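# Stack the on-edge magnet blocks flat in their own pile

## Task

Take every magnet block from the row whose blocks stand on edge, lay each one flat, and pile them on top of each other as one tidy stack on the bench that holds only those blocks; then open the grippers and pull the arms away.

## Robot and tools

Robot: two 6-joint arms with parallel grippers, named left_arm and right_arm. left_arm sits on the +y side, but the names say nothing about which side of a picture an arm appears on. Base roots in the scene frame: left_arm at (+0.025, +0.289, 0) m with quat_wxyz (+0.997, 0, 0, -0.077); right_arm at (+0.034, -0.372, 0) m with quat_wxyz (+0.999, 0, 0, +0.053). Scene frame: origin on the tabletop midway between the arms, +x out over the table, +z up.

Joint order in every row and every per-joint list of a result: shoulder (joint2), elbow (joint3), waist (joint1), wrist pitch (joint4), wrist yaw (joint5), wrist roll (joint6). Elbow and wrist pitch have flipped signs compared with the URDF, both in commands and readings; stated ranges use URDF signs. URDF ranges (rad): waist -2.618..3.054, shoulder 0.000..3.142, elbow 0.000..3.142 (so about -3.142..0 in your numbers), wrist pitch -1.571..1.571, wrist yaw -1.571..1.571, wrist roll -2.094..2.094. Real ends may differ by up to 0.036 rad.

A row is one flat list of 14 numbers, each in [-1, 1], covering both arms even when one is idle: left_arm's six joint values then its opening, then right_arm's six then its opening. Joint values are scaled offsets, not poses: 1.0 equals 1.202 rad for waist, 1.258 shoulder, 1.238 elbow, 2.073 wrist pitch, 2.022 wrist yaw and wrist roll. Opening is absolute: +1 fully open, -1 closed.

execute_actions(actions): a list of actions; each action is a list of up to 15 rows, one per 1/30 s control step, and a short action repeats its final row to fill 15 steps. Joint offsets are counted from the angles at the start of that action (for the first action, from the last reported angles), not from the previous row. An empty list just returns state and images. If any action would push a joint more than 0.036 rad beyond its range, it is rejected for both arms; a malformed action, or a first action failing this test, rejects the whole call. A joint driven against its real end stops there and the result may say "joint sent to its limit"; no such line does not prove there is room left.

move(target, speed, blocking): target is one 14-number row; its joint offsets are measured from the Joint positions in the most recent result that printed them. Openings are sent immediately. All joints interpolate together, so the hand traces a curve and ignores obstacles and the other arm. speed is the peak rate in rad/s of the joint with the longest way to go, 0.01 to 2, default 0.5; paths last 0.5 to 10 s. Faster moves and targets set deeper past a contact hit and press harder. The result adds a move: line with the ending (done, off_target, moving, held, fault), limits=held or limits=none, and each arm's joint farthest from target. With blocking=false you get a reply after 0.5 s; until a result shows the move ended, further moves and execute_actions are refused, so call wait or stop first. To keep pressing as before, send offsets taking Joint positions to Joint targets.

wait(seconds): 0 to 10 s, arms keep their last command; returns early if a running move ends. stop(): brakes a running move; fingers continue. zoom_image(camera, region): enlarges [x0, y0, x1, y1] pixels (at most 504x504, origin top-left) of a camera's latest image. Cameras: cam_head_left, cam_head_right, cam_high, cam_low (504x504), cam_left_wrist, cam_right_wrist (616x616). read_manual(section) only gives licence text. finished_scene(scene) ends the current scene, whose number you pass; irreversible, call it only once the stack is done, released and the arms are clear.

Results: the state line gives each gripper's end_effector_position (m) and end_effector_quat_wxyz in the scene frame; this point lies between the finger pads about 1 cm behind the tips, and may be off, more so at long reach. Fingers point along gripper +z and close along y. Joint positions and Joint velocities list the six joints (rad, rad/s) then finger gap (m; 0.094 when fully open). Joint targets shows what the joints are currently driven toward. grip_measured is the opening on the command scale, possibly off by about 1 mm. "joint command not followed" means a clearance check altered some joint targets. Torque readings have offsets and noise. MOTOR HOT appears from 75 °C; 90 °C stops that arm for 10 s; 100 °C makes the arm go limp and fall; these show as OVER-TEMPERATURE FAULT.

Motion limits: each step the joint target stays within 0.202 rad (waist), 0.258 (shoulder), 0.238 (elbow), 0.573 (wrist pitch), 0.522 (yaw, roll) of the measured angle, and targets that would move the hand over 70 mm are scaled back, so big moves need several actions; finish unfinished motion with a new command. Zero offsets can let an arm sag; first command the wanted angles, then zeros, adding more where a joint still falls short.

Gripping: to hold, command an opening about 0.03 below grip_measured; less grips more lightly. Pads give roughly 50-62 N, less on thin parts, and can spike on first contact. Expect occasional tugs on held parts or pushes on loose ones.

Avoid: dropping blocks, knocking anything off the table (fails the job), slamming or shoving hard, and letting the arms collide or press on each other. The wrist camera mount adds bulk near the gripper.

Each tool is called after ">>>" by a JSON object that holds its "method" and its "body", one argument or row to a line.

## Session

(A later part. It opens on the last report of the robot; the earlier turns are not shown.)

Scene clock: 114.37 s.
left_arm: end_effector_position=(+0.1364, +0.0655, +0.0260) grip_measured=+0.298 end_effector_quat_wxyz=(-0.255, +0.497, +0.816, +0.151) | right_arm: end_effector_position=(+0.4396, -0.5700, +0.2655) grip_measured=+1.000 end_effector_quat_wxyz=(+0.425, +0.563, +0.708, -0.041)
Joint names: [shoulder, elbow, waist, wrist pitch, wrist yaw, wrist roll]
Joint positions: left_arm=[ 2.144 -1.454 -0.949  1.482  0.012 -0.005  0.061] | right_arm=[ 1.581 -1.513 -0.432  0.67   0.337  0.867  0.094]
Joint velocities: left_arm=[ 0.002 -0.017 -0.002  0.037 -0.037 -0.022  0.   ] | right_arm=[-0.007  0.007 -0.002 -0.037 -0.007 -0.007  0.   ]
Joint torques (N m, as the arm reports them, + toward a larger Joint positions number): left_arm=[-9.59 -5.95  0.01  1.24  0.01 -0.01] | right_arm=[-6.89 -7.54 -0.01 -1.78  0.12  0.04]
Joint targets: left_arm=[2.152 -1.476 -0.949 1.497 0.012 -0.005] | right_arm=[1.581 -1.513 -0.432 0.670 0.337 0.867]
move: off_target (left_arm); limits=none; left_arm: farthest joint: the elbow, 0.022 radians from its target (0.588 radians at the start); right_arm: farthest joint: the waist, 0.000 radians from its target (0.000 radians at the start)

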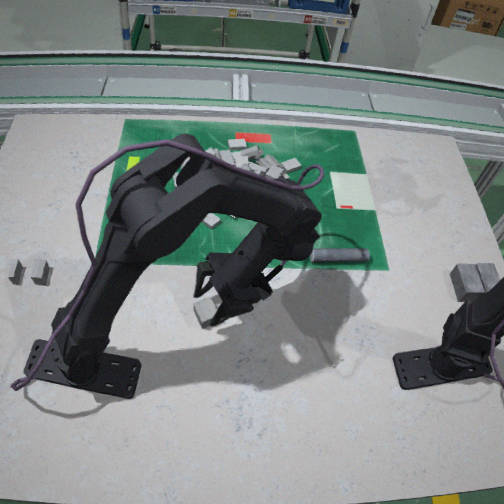

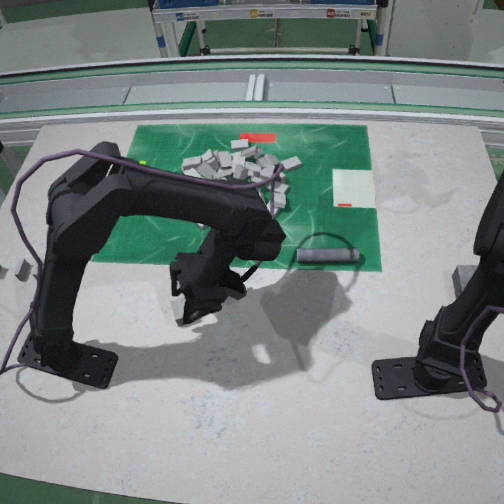

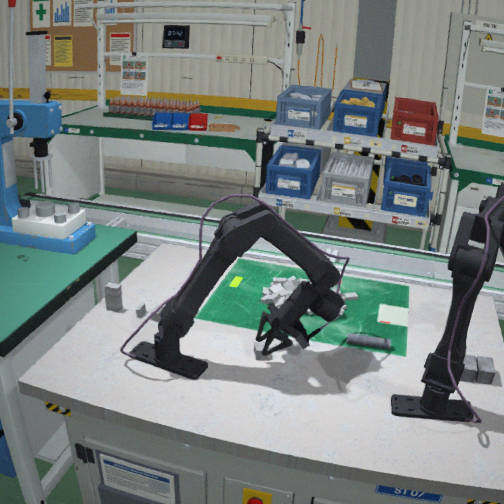

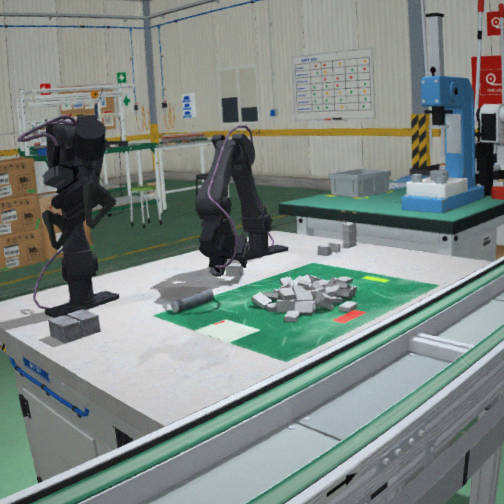

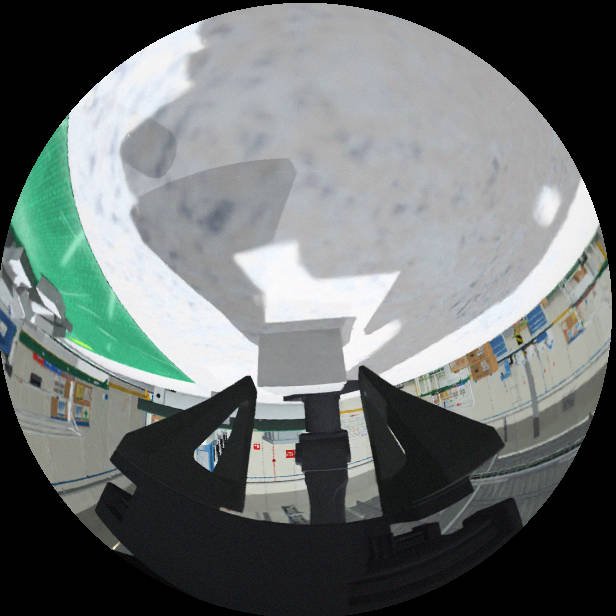

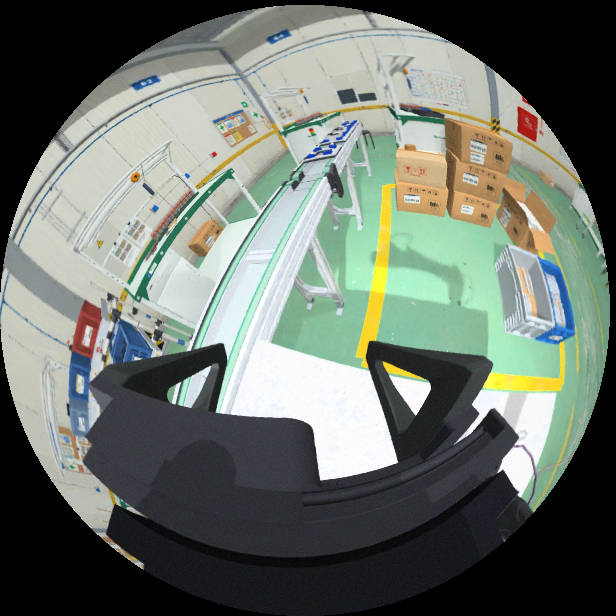

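>>> {"method": "move", "body": {
  "target": [0.028,0,0,0,0,0,0.3,0,0,0,0,0,0,1],
  "speed": 0.08
}}

>>> {"method": "zoom_image", "body": {
  "camera": "cam_high",
  "region": [220, 270, 360, 380]
}}

>>> {"method": "zoom_image", "body": {
  "camera": "cam_head_left",
  "region": [160, 240, 300, 360]
}}

Scene clock: 121.93 s.
left_arm: end_effector_position=(+0.1353, +0.0677, +0.0202) grip_measured=+0.298 end_effector_quat_wxyz=(-0.265, +0.495, +0.812, +0.157) | right_arm: end_effector_position=(+0.4396, -0.5700, +0.2655) grip_measured=+1.000 end_effector_quat_wxyz=(+0.425, +0.563, +0.708, -0.041)
Joint names: [shoulder, elbow, waist, wrist pitch, wrist yaw, wrist roll]
Joint positions: left_arm=[ 2.17  -1.454 -0.949  1.482  0.012 -0.005  0.061] | right_arm=[ 1.581 -1.513 -0.432  0.67   0.337  0.867  0.094]
Joint velocities: left_arm=[-0.002  0.007  0.002  0.007 -0.095 -0.037  0.001] | right_arm=[-0.002  0.007  0.002 -0.037 -0.037  0.051  0.   ]
Joint torques (N m, as the arm reports them, + toward a larger Joint positions number): left_arm=[-9.6  -4.24 -0.02  1.11  0.01  0.  ] | right_arm=[-6.85 -7.59  0.04 -1.79  0.13  0.03]
Joint targets: left_arm=[2.179 -1.454 -0.949 1.482 0.012 -0.005] | right_arm=[1.581 -1.513 -0.432 0.670 0.337 0.867]
move: done; limits=none; left_arm: farthest joint: the shoulder, 0.010 radians from its target (0.035 radians at the start); right_arm: farthest joint: the waist, 0.000 radians from its target (0.000 radians at the start)

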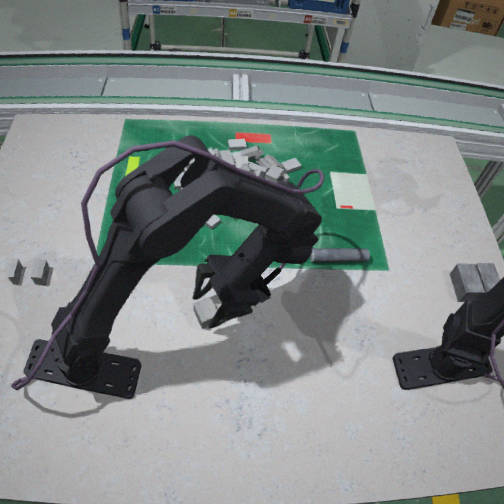

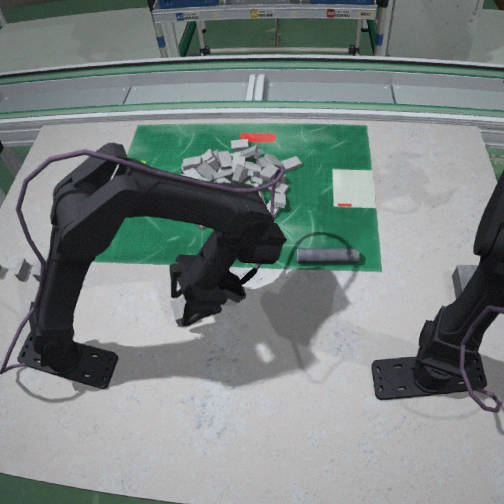

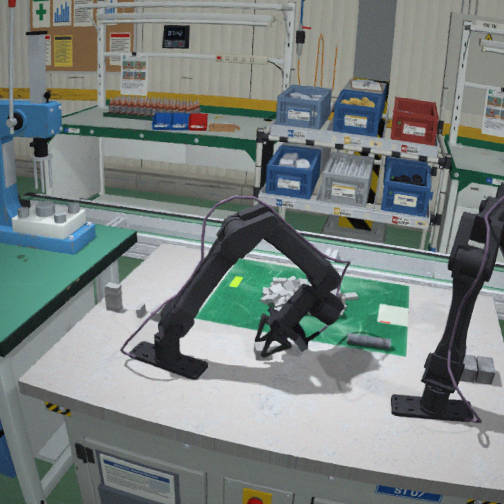

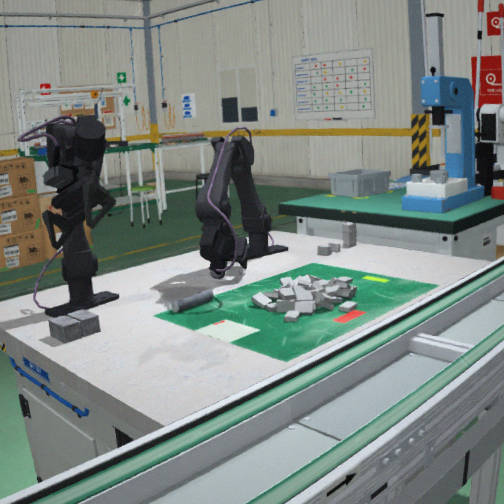

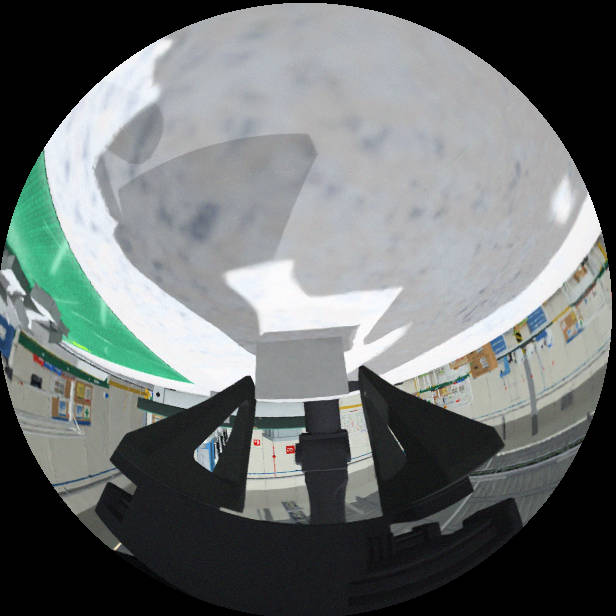

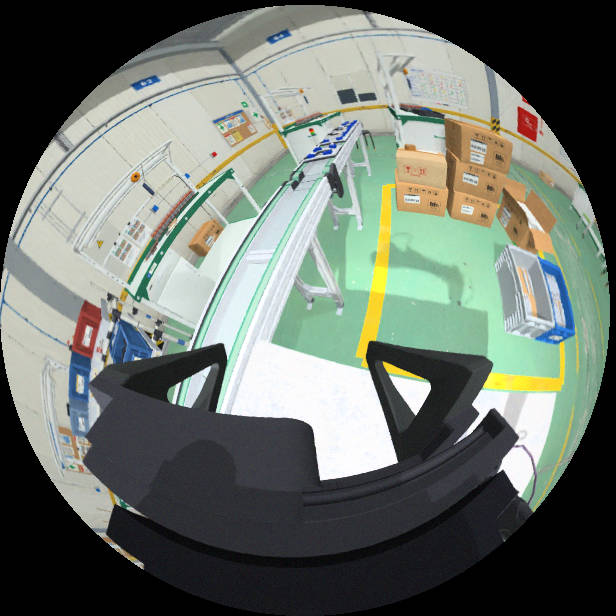

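Region (220, 270, 360, 380) of cam_high's 504x504 image, scaled by 3.600, with more detail than that image has; it fills the top 396 rows of this view, and the rest is white.

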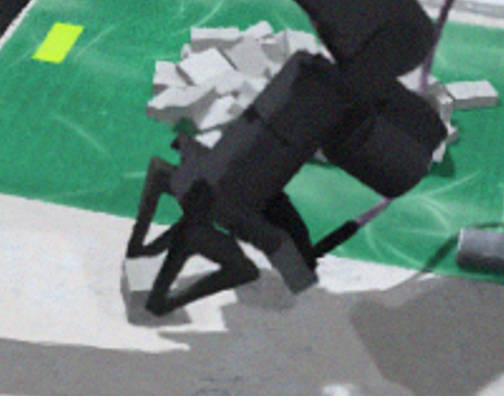

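Region (160, 240, 300, 360) of cam_head_left's 504x504 image, scaled by 3.600, with more detail than that image has; it fills the top 432 rows of this view, and the rest is white.

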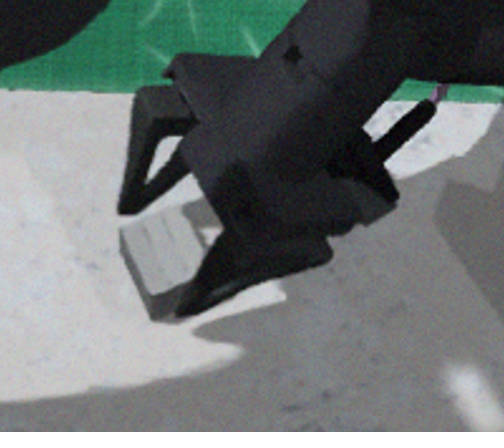

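>>> {"method": "move", "body": {
  "target": [0,0.018,0,0,0,0,0.3,0,0,0,0,0,0,1],
  "speed": 0.08
}}

>>> {"method": "move", "body": {
  "target": [0,0,0,0,0,0,-0.25,0,0,0,0,0,0,1]
}}

>>> {"method": "move", "body": {
  "target": [-0.16,0,0,0,0,0,-0.25,0,0,0,0,0,0,1],
  "speed": 0.25
}}

>>> {"method": "zoom_image", "body": {
  "camera": "cam_head_left",
  "region": [160, 240, 300, 360]
}}

Scene clock: 130.33 s.
left_arm: end_effector_position=(+0.1339, +0.0704, +0.0195) grip_measured=+0.298 end_effector_quat_wxyz=(-0.269, +0.494, +0.811, +0.160) | right_arm: end_effector_position=(+0.4396, -0.5700, +0.2655) grip_measured=+1.000 end_effector_quat_wxyz=(+0.425, +0.563, +0.708, -0.041)
Joint names: [shoulder, elbow, waist, wrist pitch, wrist yaw, wrist roll]
Joint positions: left_arm=[ 2.17  -1.444 -0.949  1.482  0.012 -0.005  0.061] | right_arm=[ 1.581 -1.513 -0.432  0.67   0.337  0.867  0.094]
Joint velocities: left_arm=[-0.002 -0.002 -0.007 -0.037  0.022  0.037 -0.   ] | right_arm=[-0.002  0.017 -0.002  0.007 -0.022  0.081  0.   ]
Joint torques (N m, as the arm reports them, + toward a larger Joint positions number): left_arm=[-10.25  -3.27   0.     1.13   0.02   0.  ] | right_arm=[-6.82 -7.48 -0.01 -1.8   0.12  0.04]
Joint targets: left_arm=[2.170 -1.431 -0.949 1.482 0.012 -0.005] | right_arm=[1.581 -1.513 -0.432 0.670 0.337 0.867]
move: done; limits=none; left_arm: farthest joint: the elbow, 0.012 radians from its target (0.022 radians at the start); right_arm: farthest joint: the waist, 0.000 radians from its target (0.000 radians at the start)

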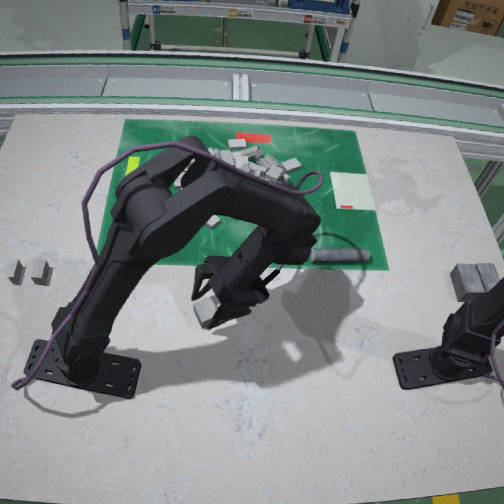

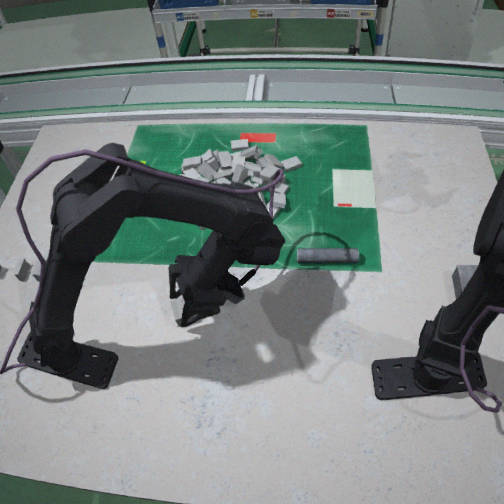

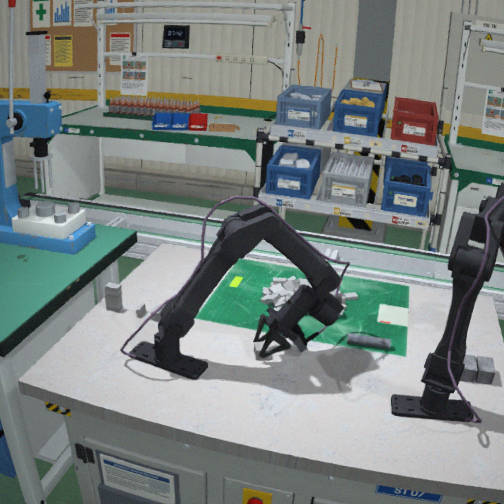

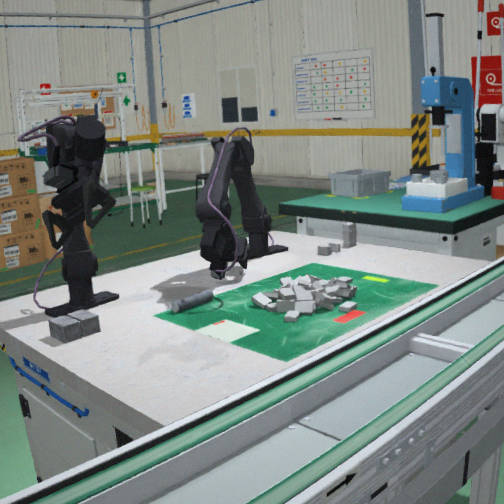

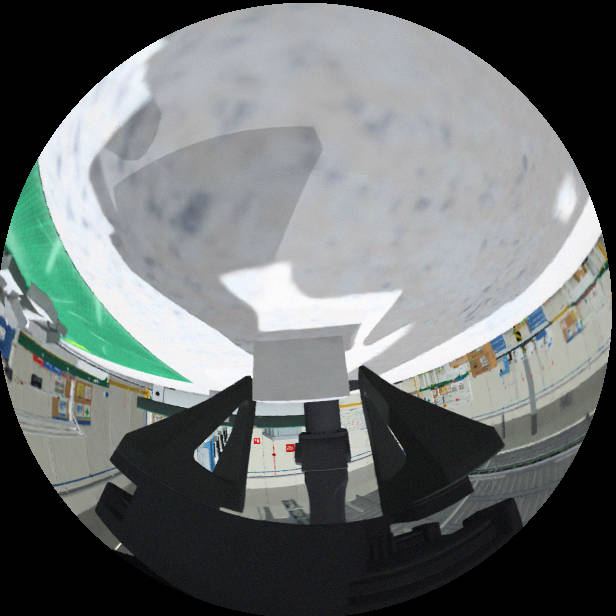

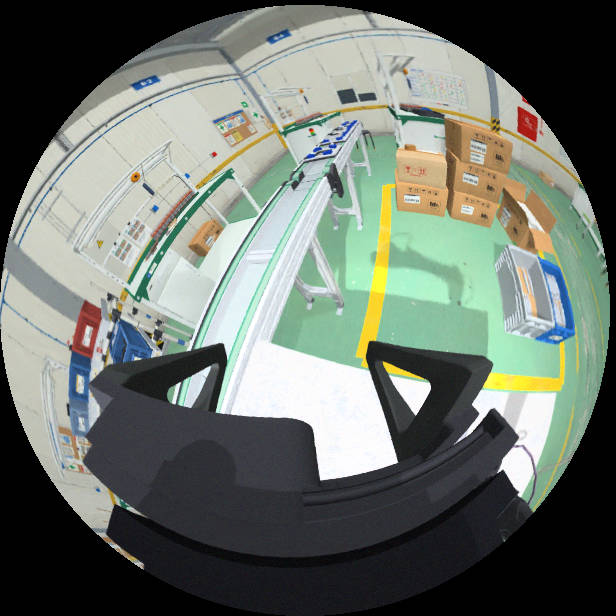

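Scene clock: 130.83 s.
left_arm: end_effector_position=(+0.1338, +0.0704, +0.0195) grip_measured=-0.131 end_effector_quat_wxyz=(-0.269, +0.494, +0.811, +0.159) | right_arm: end_effector_position=(+0.4396, -0.5700, +0.2655) grip_measured=+1.000 end_effector_quat_wxyz=(+0.425, +0.563, +0.708, -0.041)
Joint names: [shoulder, elbow, waist, wrist pitch, wrist yaw, wrist roll]
Joint positions: left_arm=[ 2.17  -1.444 -0.949  1.482  0.013 -0.005  0.041] | right_arm=[ 1.581 -1.513 -0.432  0.67   0.337  0.867  0.094]
Joint velocities: left_arm=[ 0.002  0.002 -0.027  0.007  0.007  0.022 -0.   ] | right_arm=[ 0.002 -0.007 -0.017  0.051  0.066  0.037  0.   ]
Joint torques (N m, as the arm reports them, + toward a larger Joint positions number): left_arm=[-10.27  -4.24  -0.01   1.12  -0.01   0.  ] | right_arm=[-6.82 -7.54  0.01 -1.79  0.13  0.03]
Joint targets: left_arm=[2.170 -1.444 -0.949 1.482 0.013 -0.005] | right_arm=[1.581 -1.513 -0.432 0.670 0.337 0.867]
move: done; limits=none; left_arm: farthest joint: the wrist yaw, 0.001 radians from its target (0.000 radians at the start); right_arm: farthest joint: the waist, 0.000 radians from its target (0.000 radians at the start)

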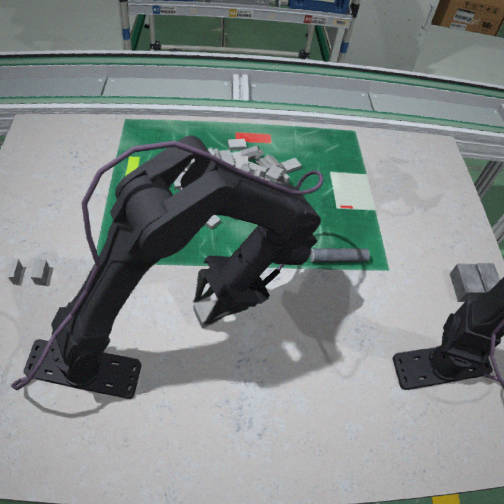

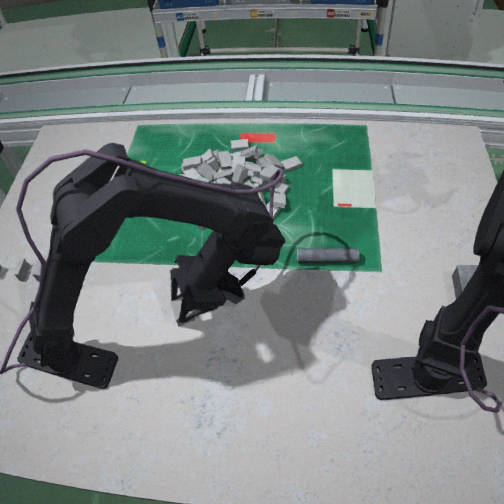

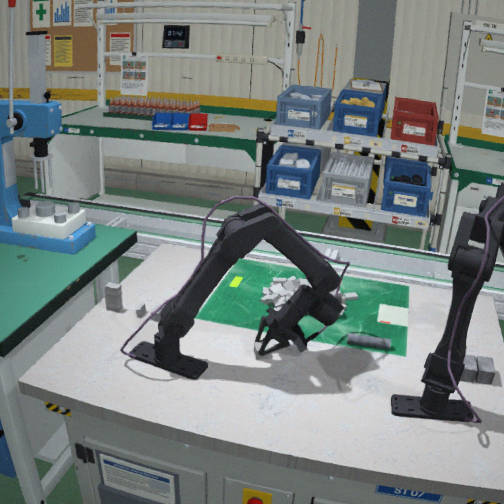

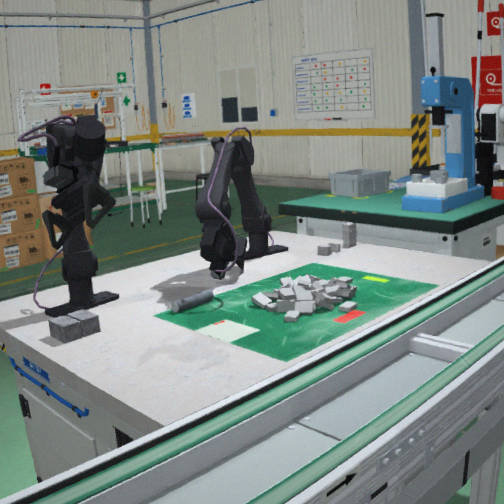

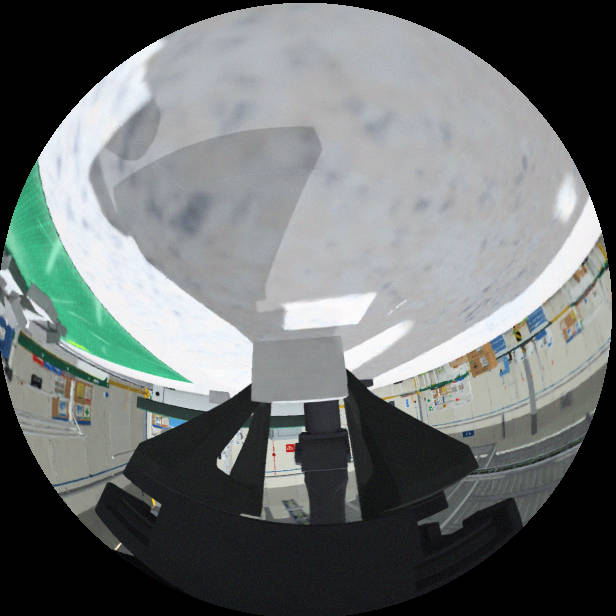

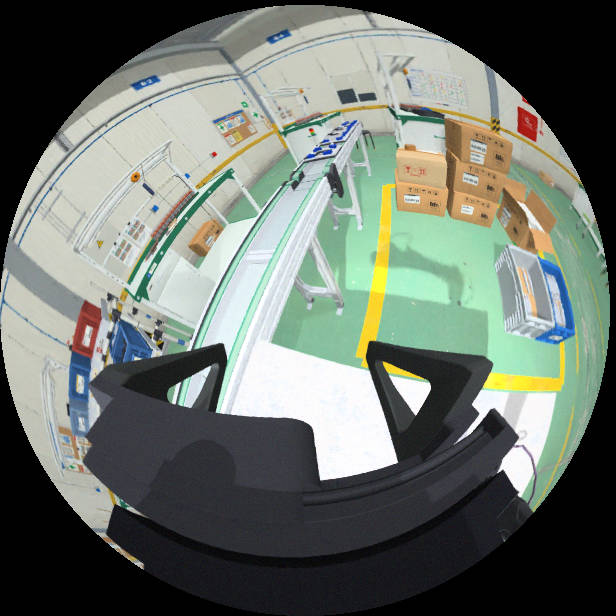

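Scene clock: 132.00 s.
left_arm: end_effector_position=(+0.1419, +0.0543, +0.0587) grip_measured=-0.131 end_effector_quat_wxyz=(-0.189, +0.508, +0.833, +0.110) | right_arm: end_effector_position=(+0.4396, -0.5700, +0.2655) grip_measured=+1.000 end_effector_quat_wxyz=(+0.425, +0.563, +0.708, -0.041)
Joint names: [shoulder, elbow, waist, wrist pitch, wrist yaw, wrist roll]
Joint positions: left_arm=[ 1.992 -1.444 -0.949  1.464  0.013 -0.005  0.041] | right_arm=[ 1.581 -1.513 -0.432  0.67   0.337  0.867  0.094]
Joint velocities: left_arm=[-0.017  0.002  0.007  0.095  0.007 -0.022 -0.   ] | right_arm=[-0.007 -0.007  0.002 -0.037 -0.037 -0.007  0.   ]
Joint torques (N m, as the arm reports them, + toward a larger Joint positions number): left_arm=[-11.24  -4.8    0.     0.93   0.01   0.  ] | right_arm=[-6.8  -7.51 -0.02 -1.78  0.13  0.03]
Joint targets: left_arm=[1.969 -1.444 -0.949 1.482 0.013 -0.005] | right_arm=[1.581 -1.513 -0.432 0.670 0.337 0.867]
move: off_target (left_arm); limits=none; left_arm: farthest joint: the shoulder, 0.023 radians from its target (0.201 radians at the start); right_arm: farthest joint: the waist, 0.000 radians from its target (0.000 radians at the start)

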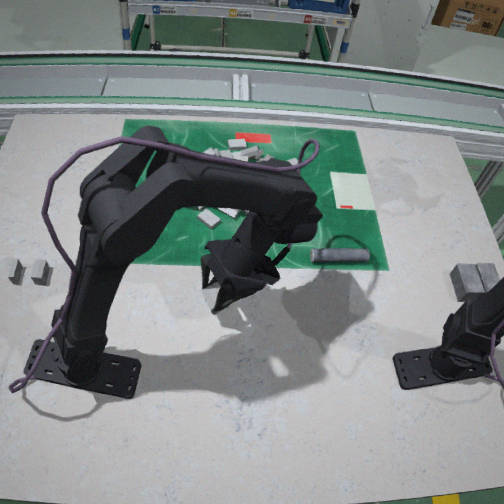

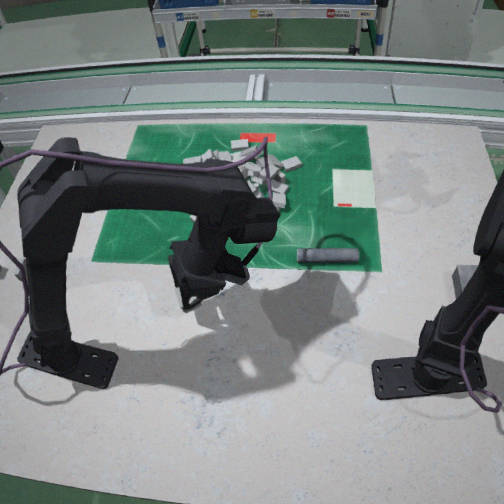

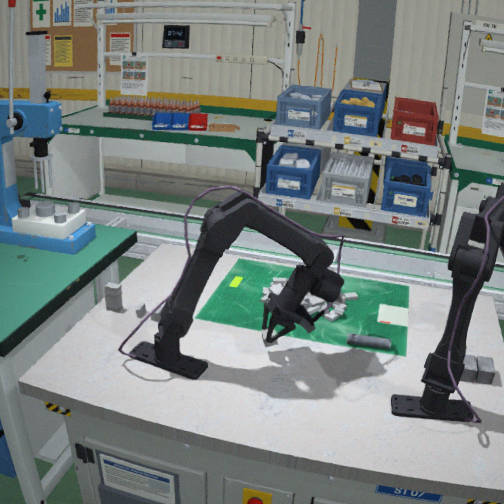

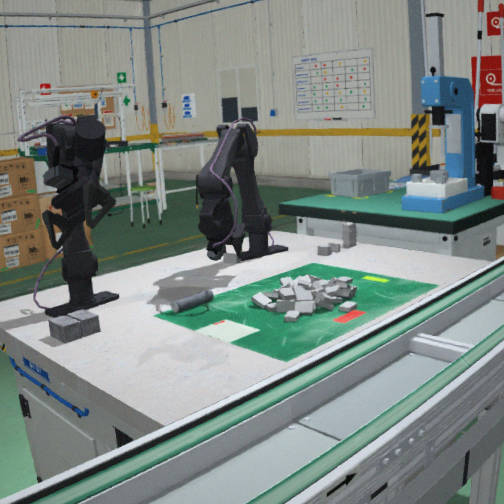

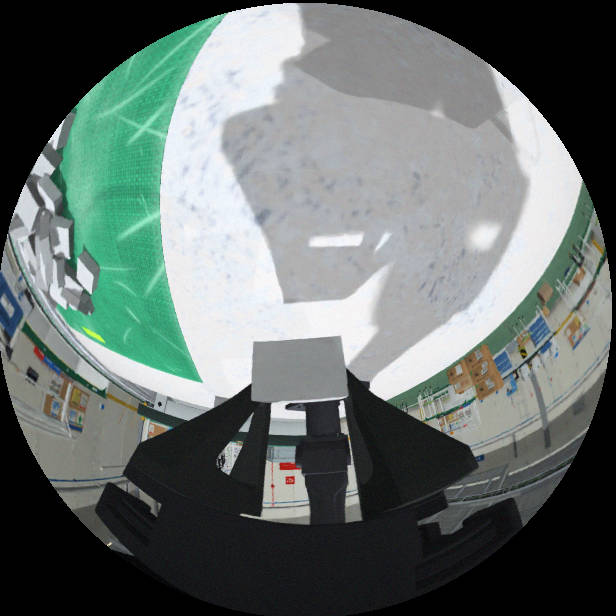

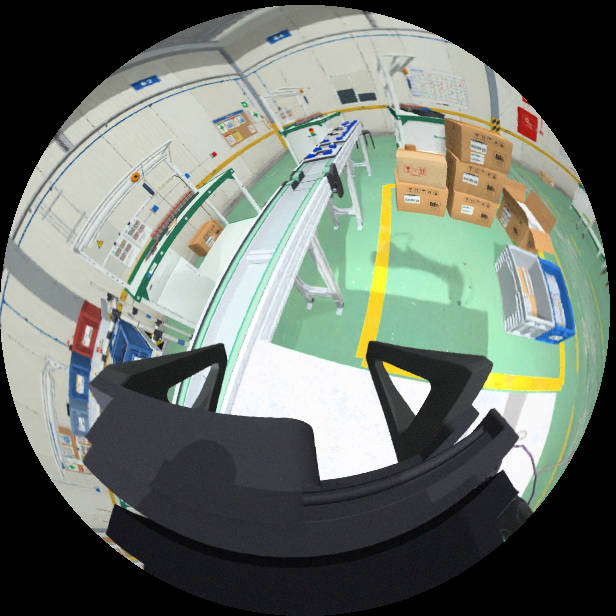

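Region (160, 240, 300, 360) of cam_head_left's 504x504 image, scaled by 3.600, with more detail than that image has; it fills the top 432 rows of this view, and the rest is white.

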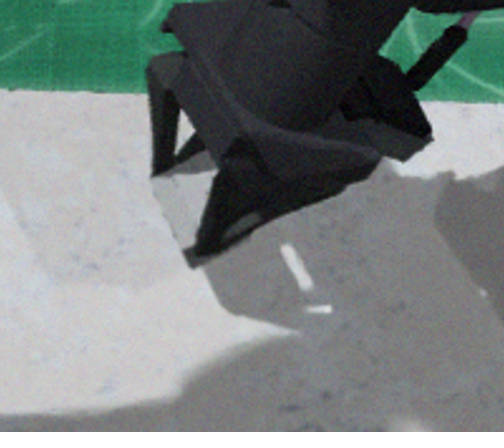

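>>> {"method": "move", "body": {
  "target": [-0.32,0.197,-0.34,-0.465,0,0,-0.25,0,0,0,0,0,0,1],
  "speed": 0.7
}}

>>> {"method": "move", "body": {
  "target": [0.065,0.48,0,-0.47,0,0,-0.25,0,0,0,0,0,0,1],
  "speed": 0.6
}}

>>> {"method": "zoom_image", "body": {
  "camera": "cam_high",
  "region": [240, 300, 400, 420]
}}

Scene clock: 144.50 s.
left_arm: end_effector_position=(+0.0502, -0.1324, +0.1328) grip_measured=-0.131 end_effector_quat_wxyz=(+0.211, +0.653, +0.697, -0.208) | right_arm: end_effector_position=(+0.4396, -0.5700, +0.2655) grip_measured=+1.000 end_effector_quat_wxyz=(+0.425, +0.563, +0.708, -0.041)
Joint names: [shoulder, elbow, waist, wrist pitch, wrist yaw, wrist roll]
Joint positions: left_arm=[ 1.621 -1.203 -1.353  0.552  0.013 -0.005  0.041] | right_arm=[ 1.581 -1.513 -0.432  0.67   0.337  0.867  0.094]
Joint velocities: left_arm=[ 0.002  0.007  0.002  0.007 -0.051 -0.081  0.   ] | right_arm=[ 0.002 -0.007 -0.002 -0.022 -0.051  0.037  0.   ]
Joint torques (N m, as the arm reports them, + toward a larger Joint positions number): left_arm=[-10.19  -6.36  -0.33  -2.07   0.     0.  ] | right_arm=[-6.81 -7.53 -0.02 -1.78  0.13  0.03]
Joint targets: left_arm=[1.589 -1.200 -1.357 0.501 0.013 -0.005] | right_arm=[1.581 -1.513 -0.432 0.670 0.337 0.867]
move: off_target (left_arm); limits=none; left_arm: farthest joint: the wrist pitch, 0.052 radians from its target (0.964 radians at the start); right_arm: farthest joint: the waist, 0.000 radians from its target (0.000 radians at the start)

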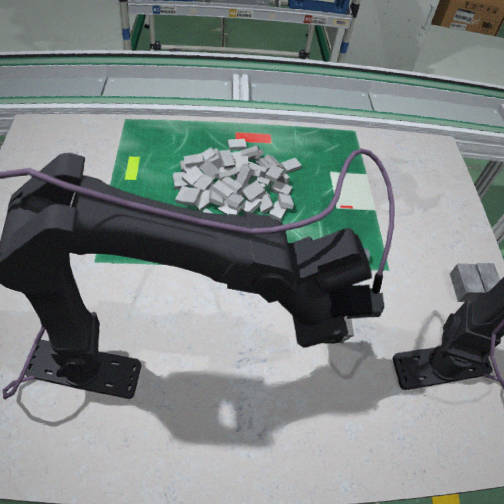

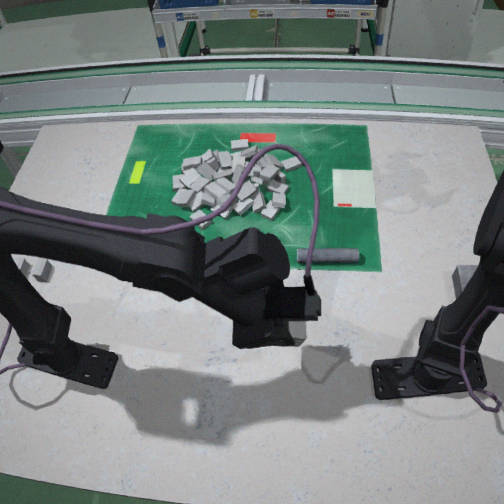

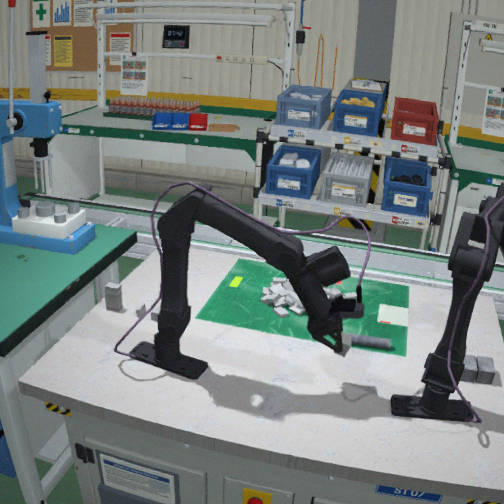

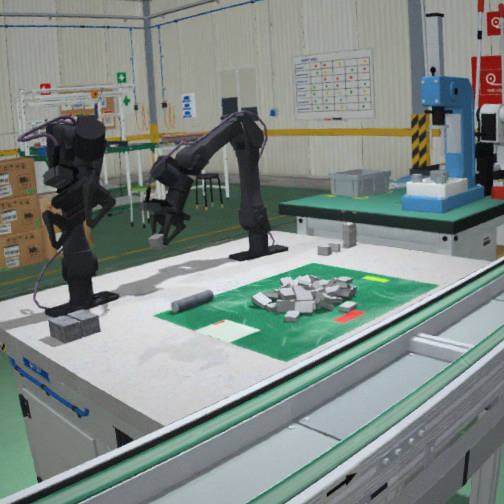

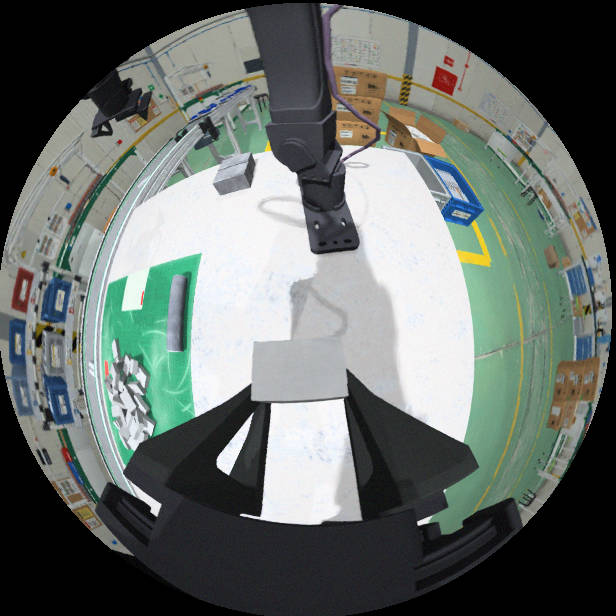

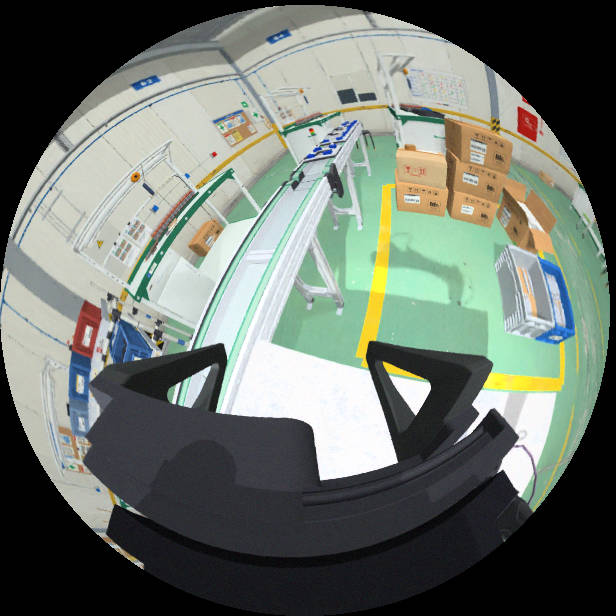

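Scene clock: 146.87 s.
left_arm: end_effector_position=(+0.0492, -0.1161, +0.0237) grip_measured=-0.131 end_effector_quat_wxyz=(+0.291, +0.626, +0.666, -0.283) | right_arm: end_effector_position=(+0.4396, -0.5700, +0.2655) grip_measured=+1.000 end_effector_quat_wxyz=(+0.425, +0.563, +0.708, -0.041)
Joint names: [shoulder, elbow, waist, wrist pitch, wrist yaw, wrist roll]
Joint positions: left_arm=[ 1.705 -0.611 -1.353 -0.359  0.013 -0.005  0.041] | right_arm=[ 1.581 -1.513 -0.432  0.67   0.337  0.867  0.094]
Joint velocities: left_arm=[-0.017  0.012 -0.012  0.022 -0.037 -0.007  0.   ] | right_arm=[-0.007  0.002  0.002 -0.007  0.037 -0.022  0.   ]
Joint torques (N m, as the arm reports them, + toward a larger Joint positions number): left_arm=[-7.18 -4.99  0.   -2.55  0.    0.  ] | right_arm=[-6.88 -7.56  0.   -1.79  0.12  0.02]
Joint targets: left_arm=[1.703 -0.609 -1.353 -0.422 0.013 -0.005] | right_arm=[1.581 -1.513 -0.432 0.670 0.337 0.867]
move: off_target (left_arm); limits=none; left_arm: farthest joint: the wrist pitch, 0.063 radians from its target (0.975 radians at the start); right_arm: farthest joint: the waist, 0.000 radians from its target (0.000 radians at the start)

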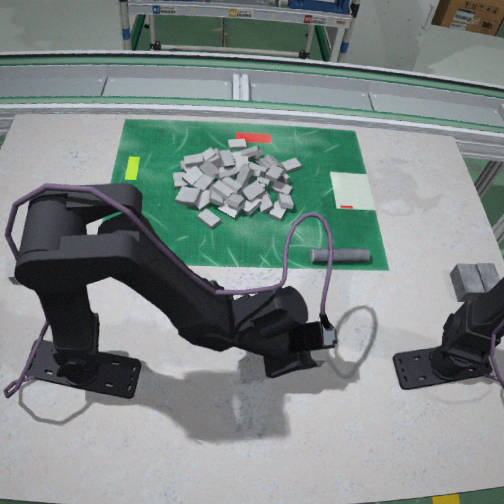

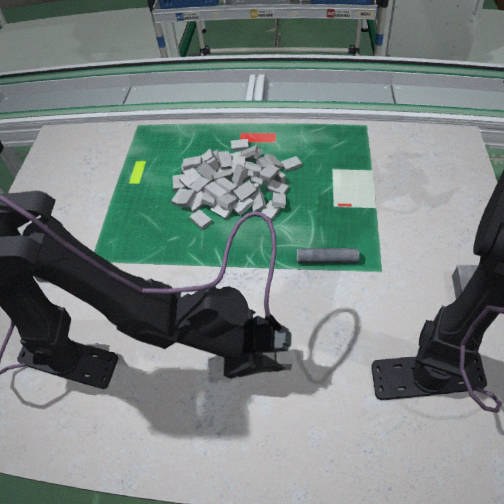

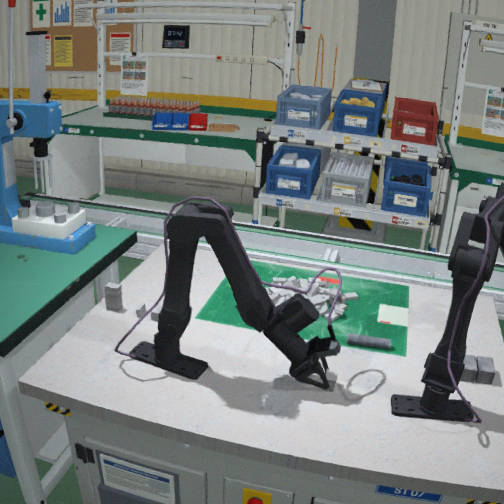

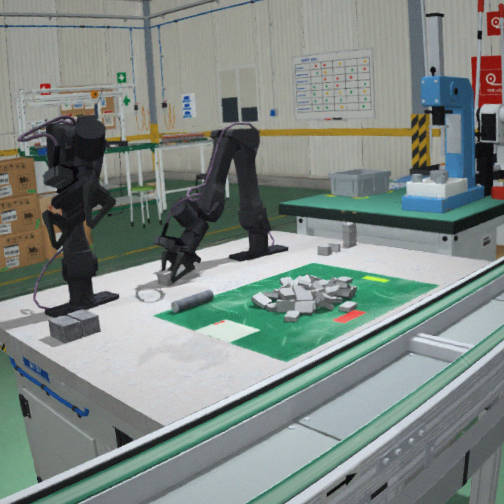

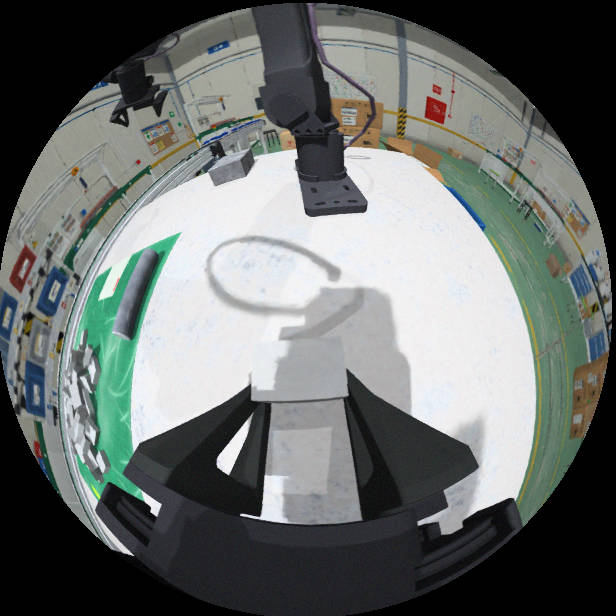

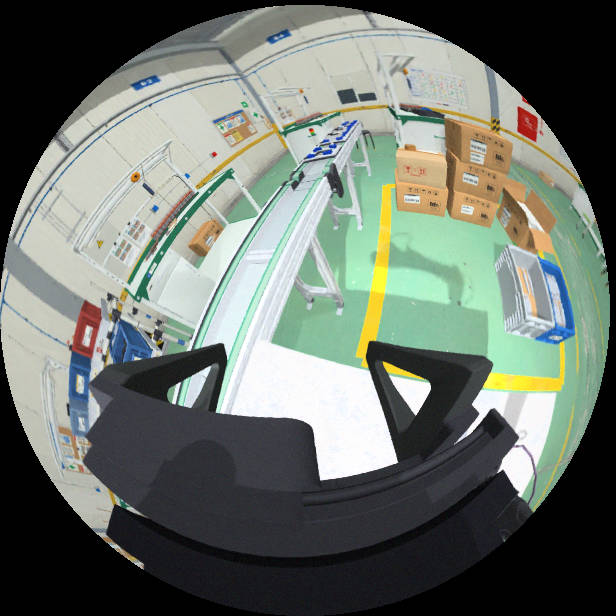

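Region (240, 300, 400, 420) of cam_high's 504x504 image, scaled by 3.150, with more detail than that image has; it fills the top 378 rows of this view, and the rest is white.

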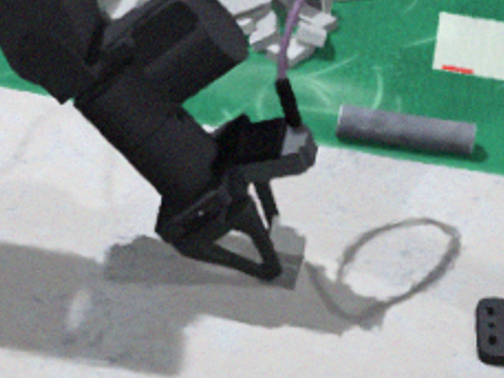

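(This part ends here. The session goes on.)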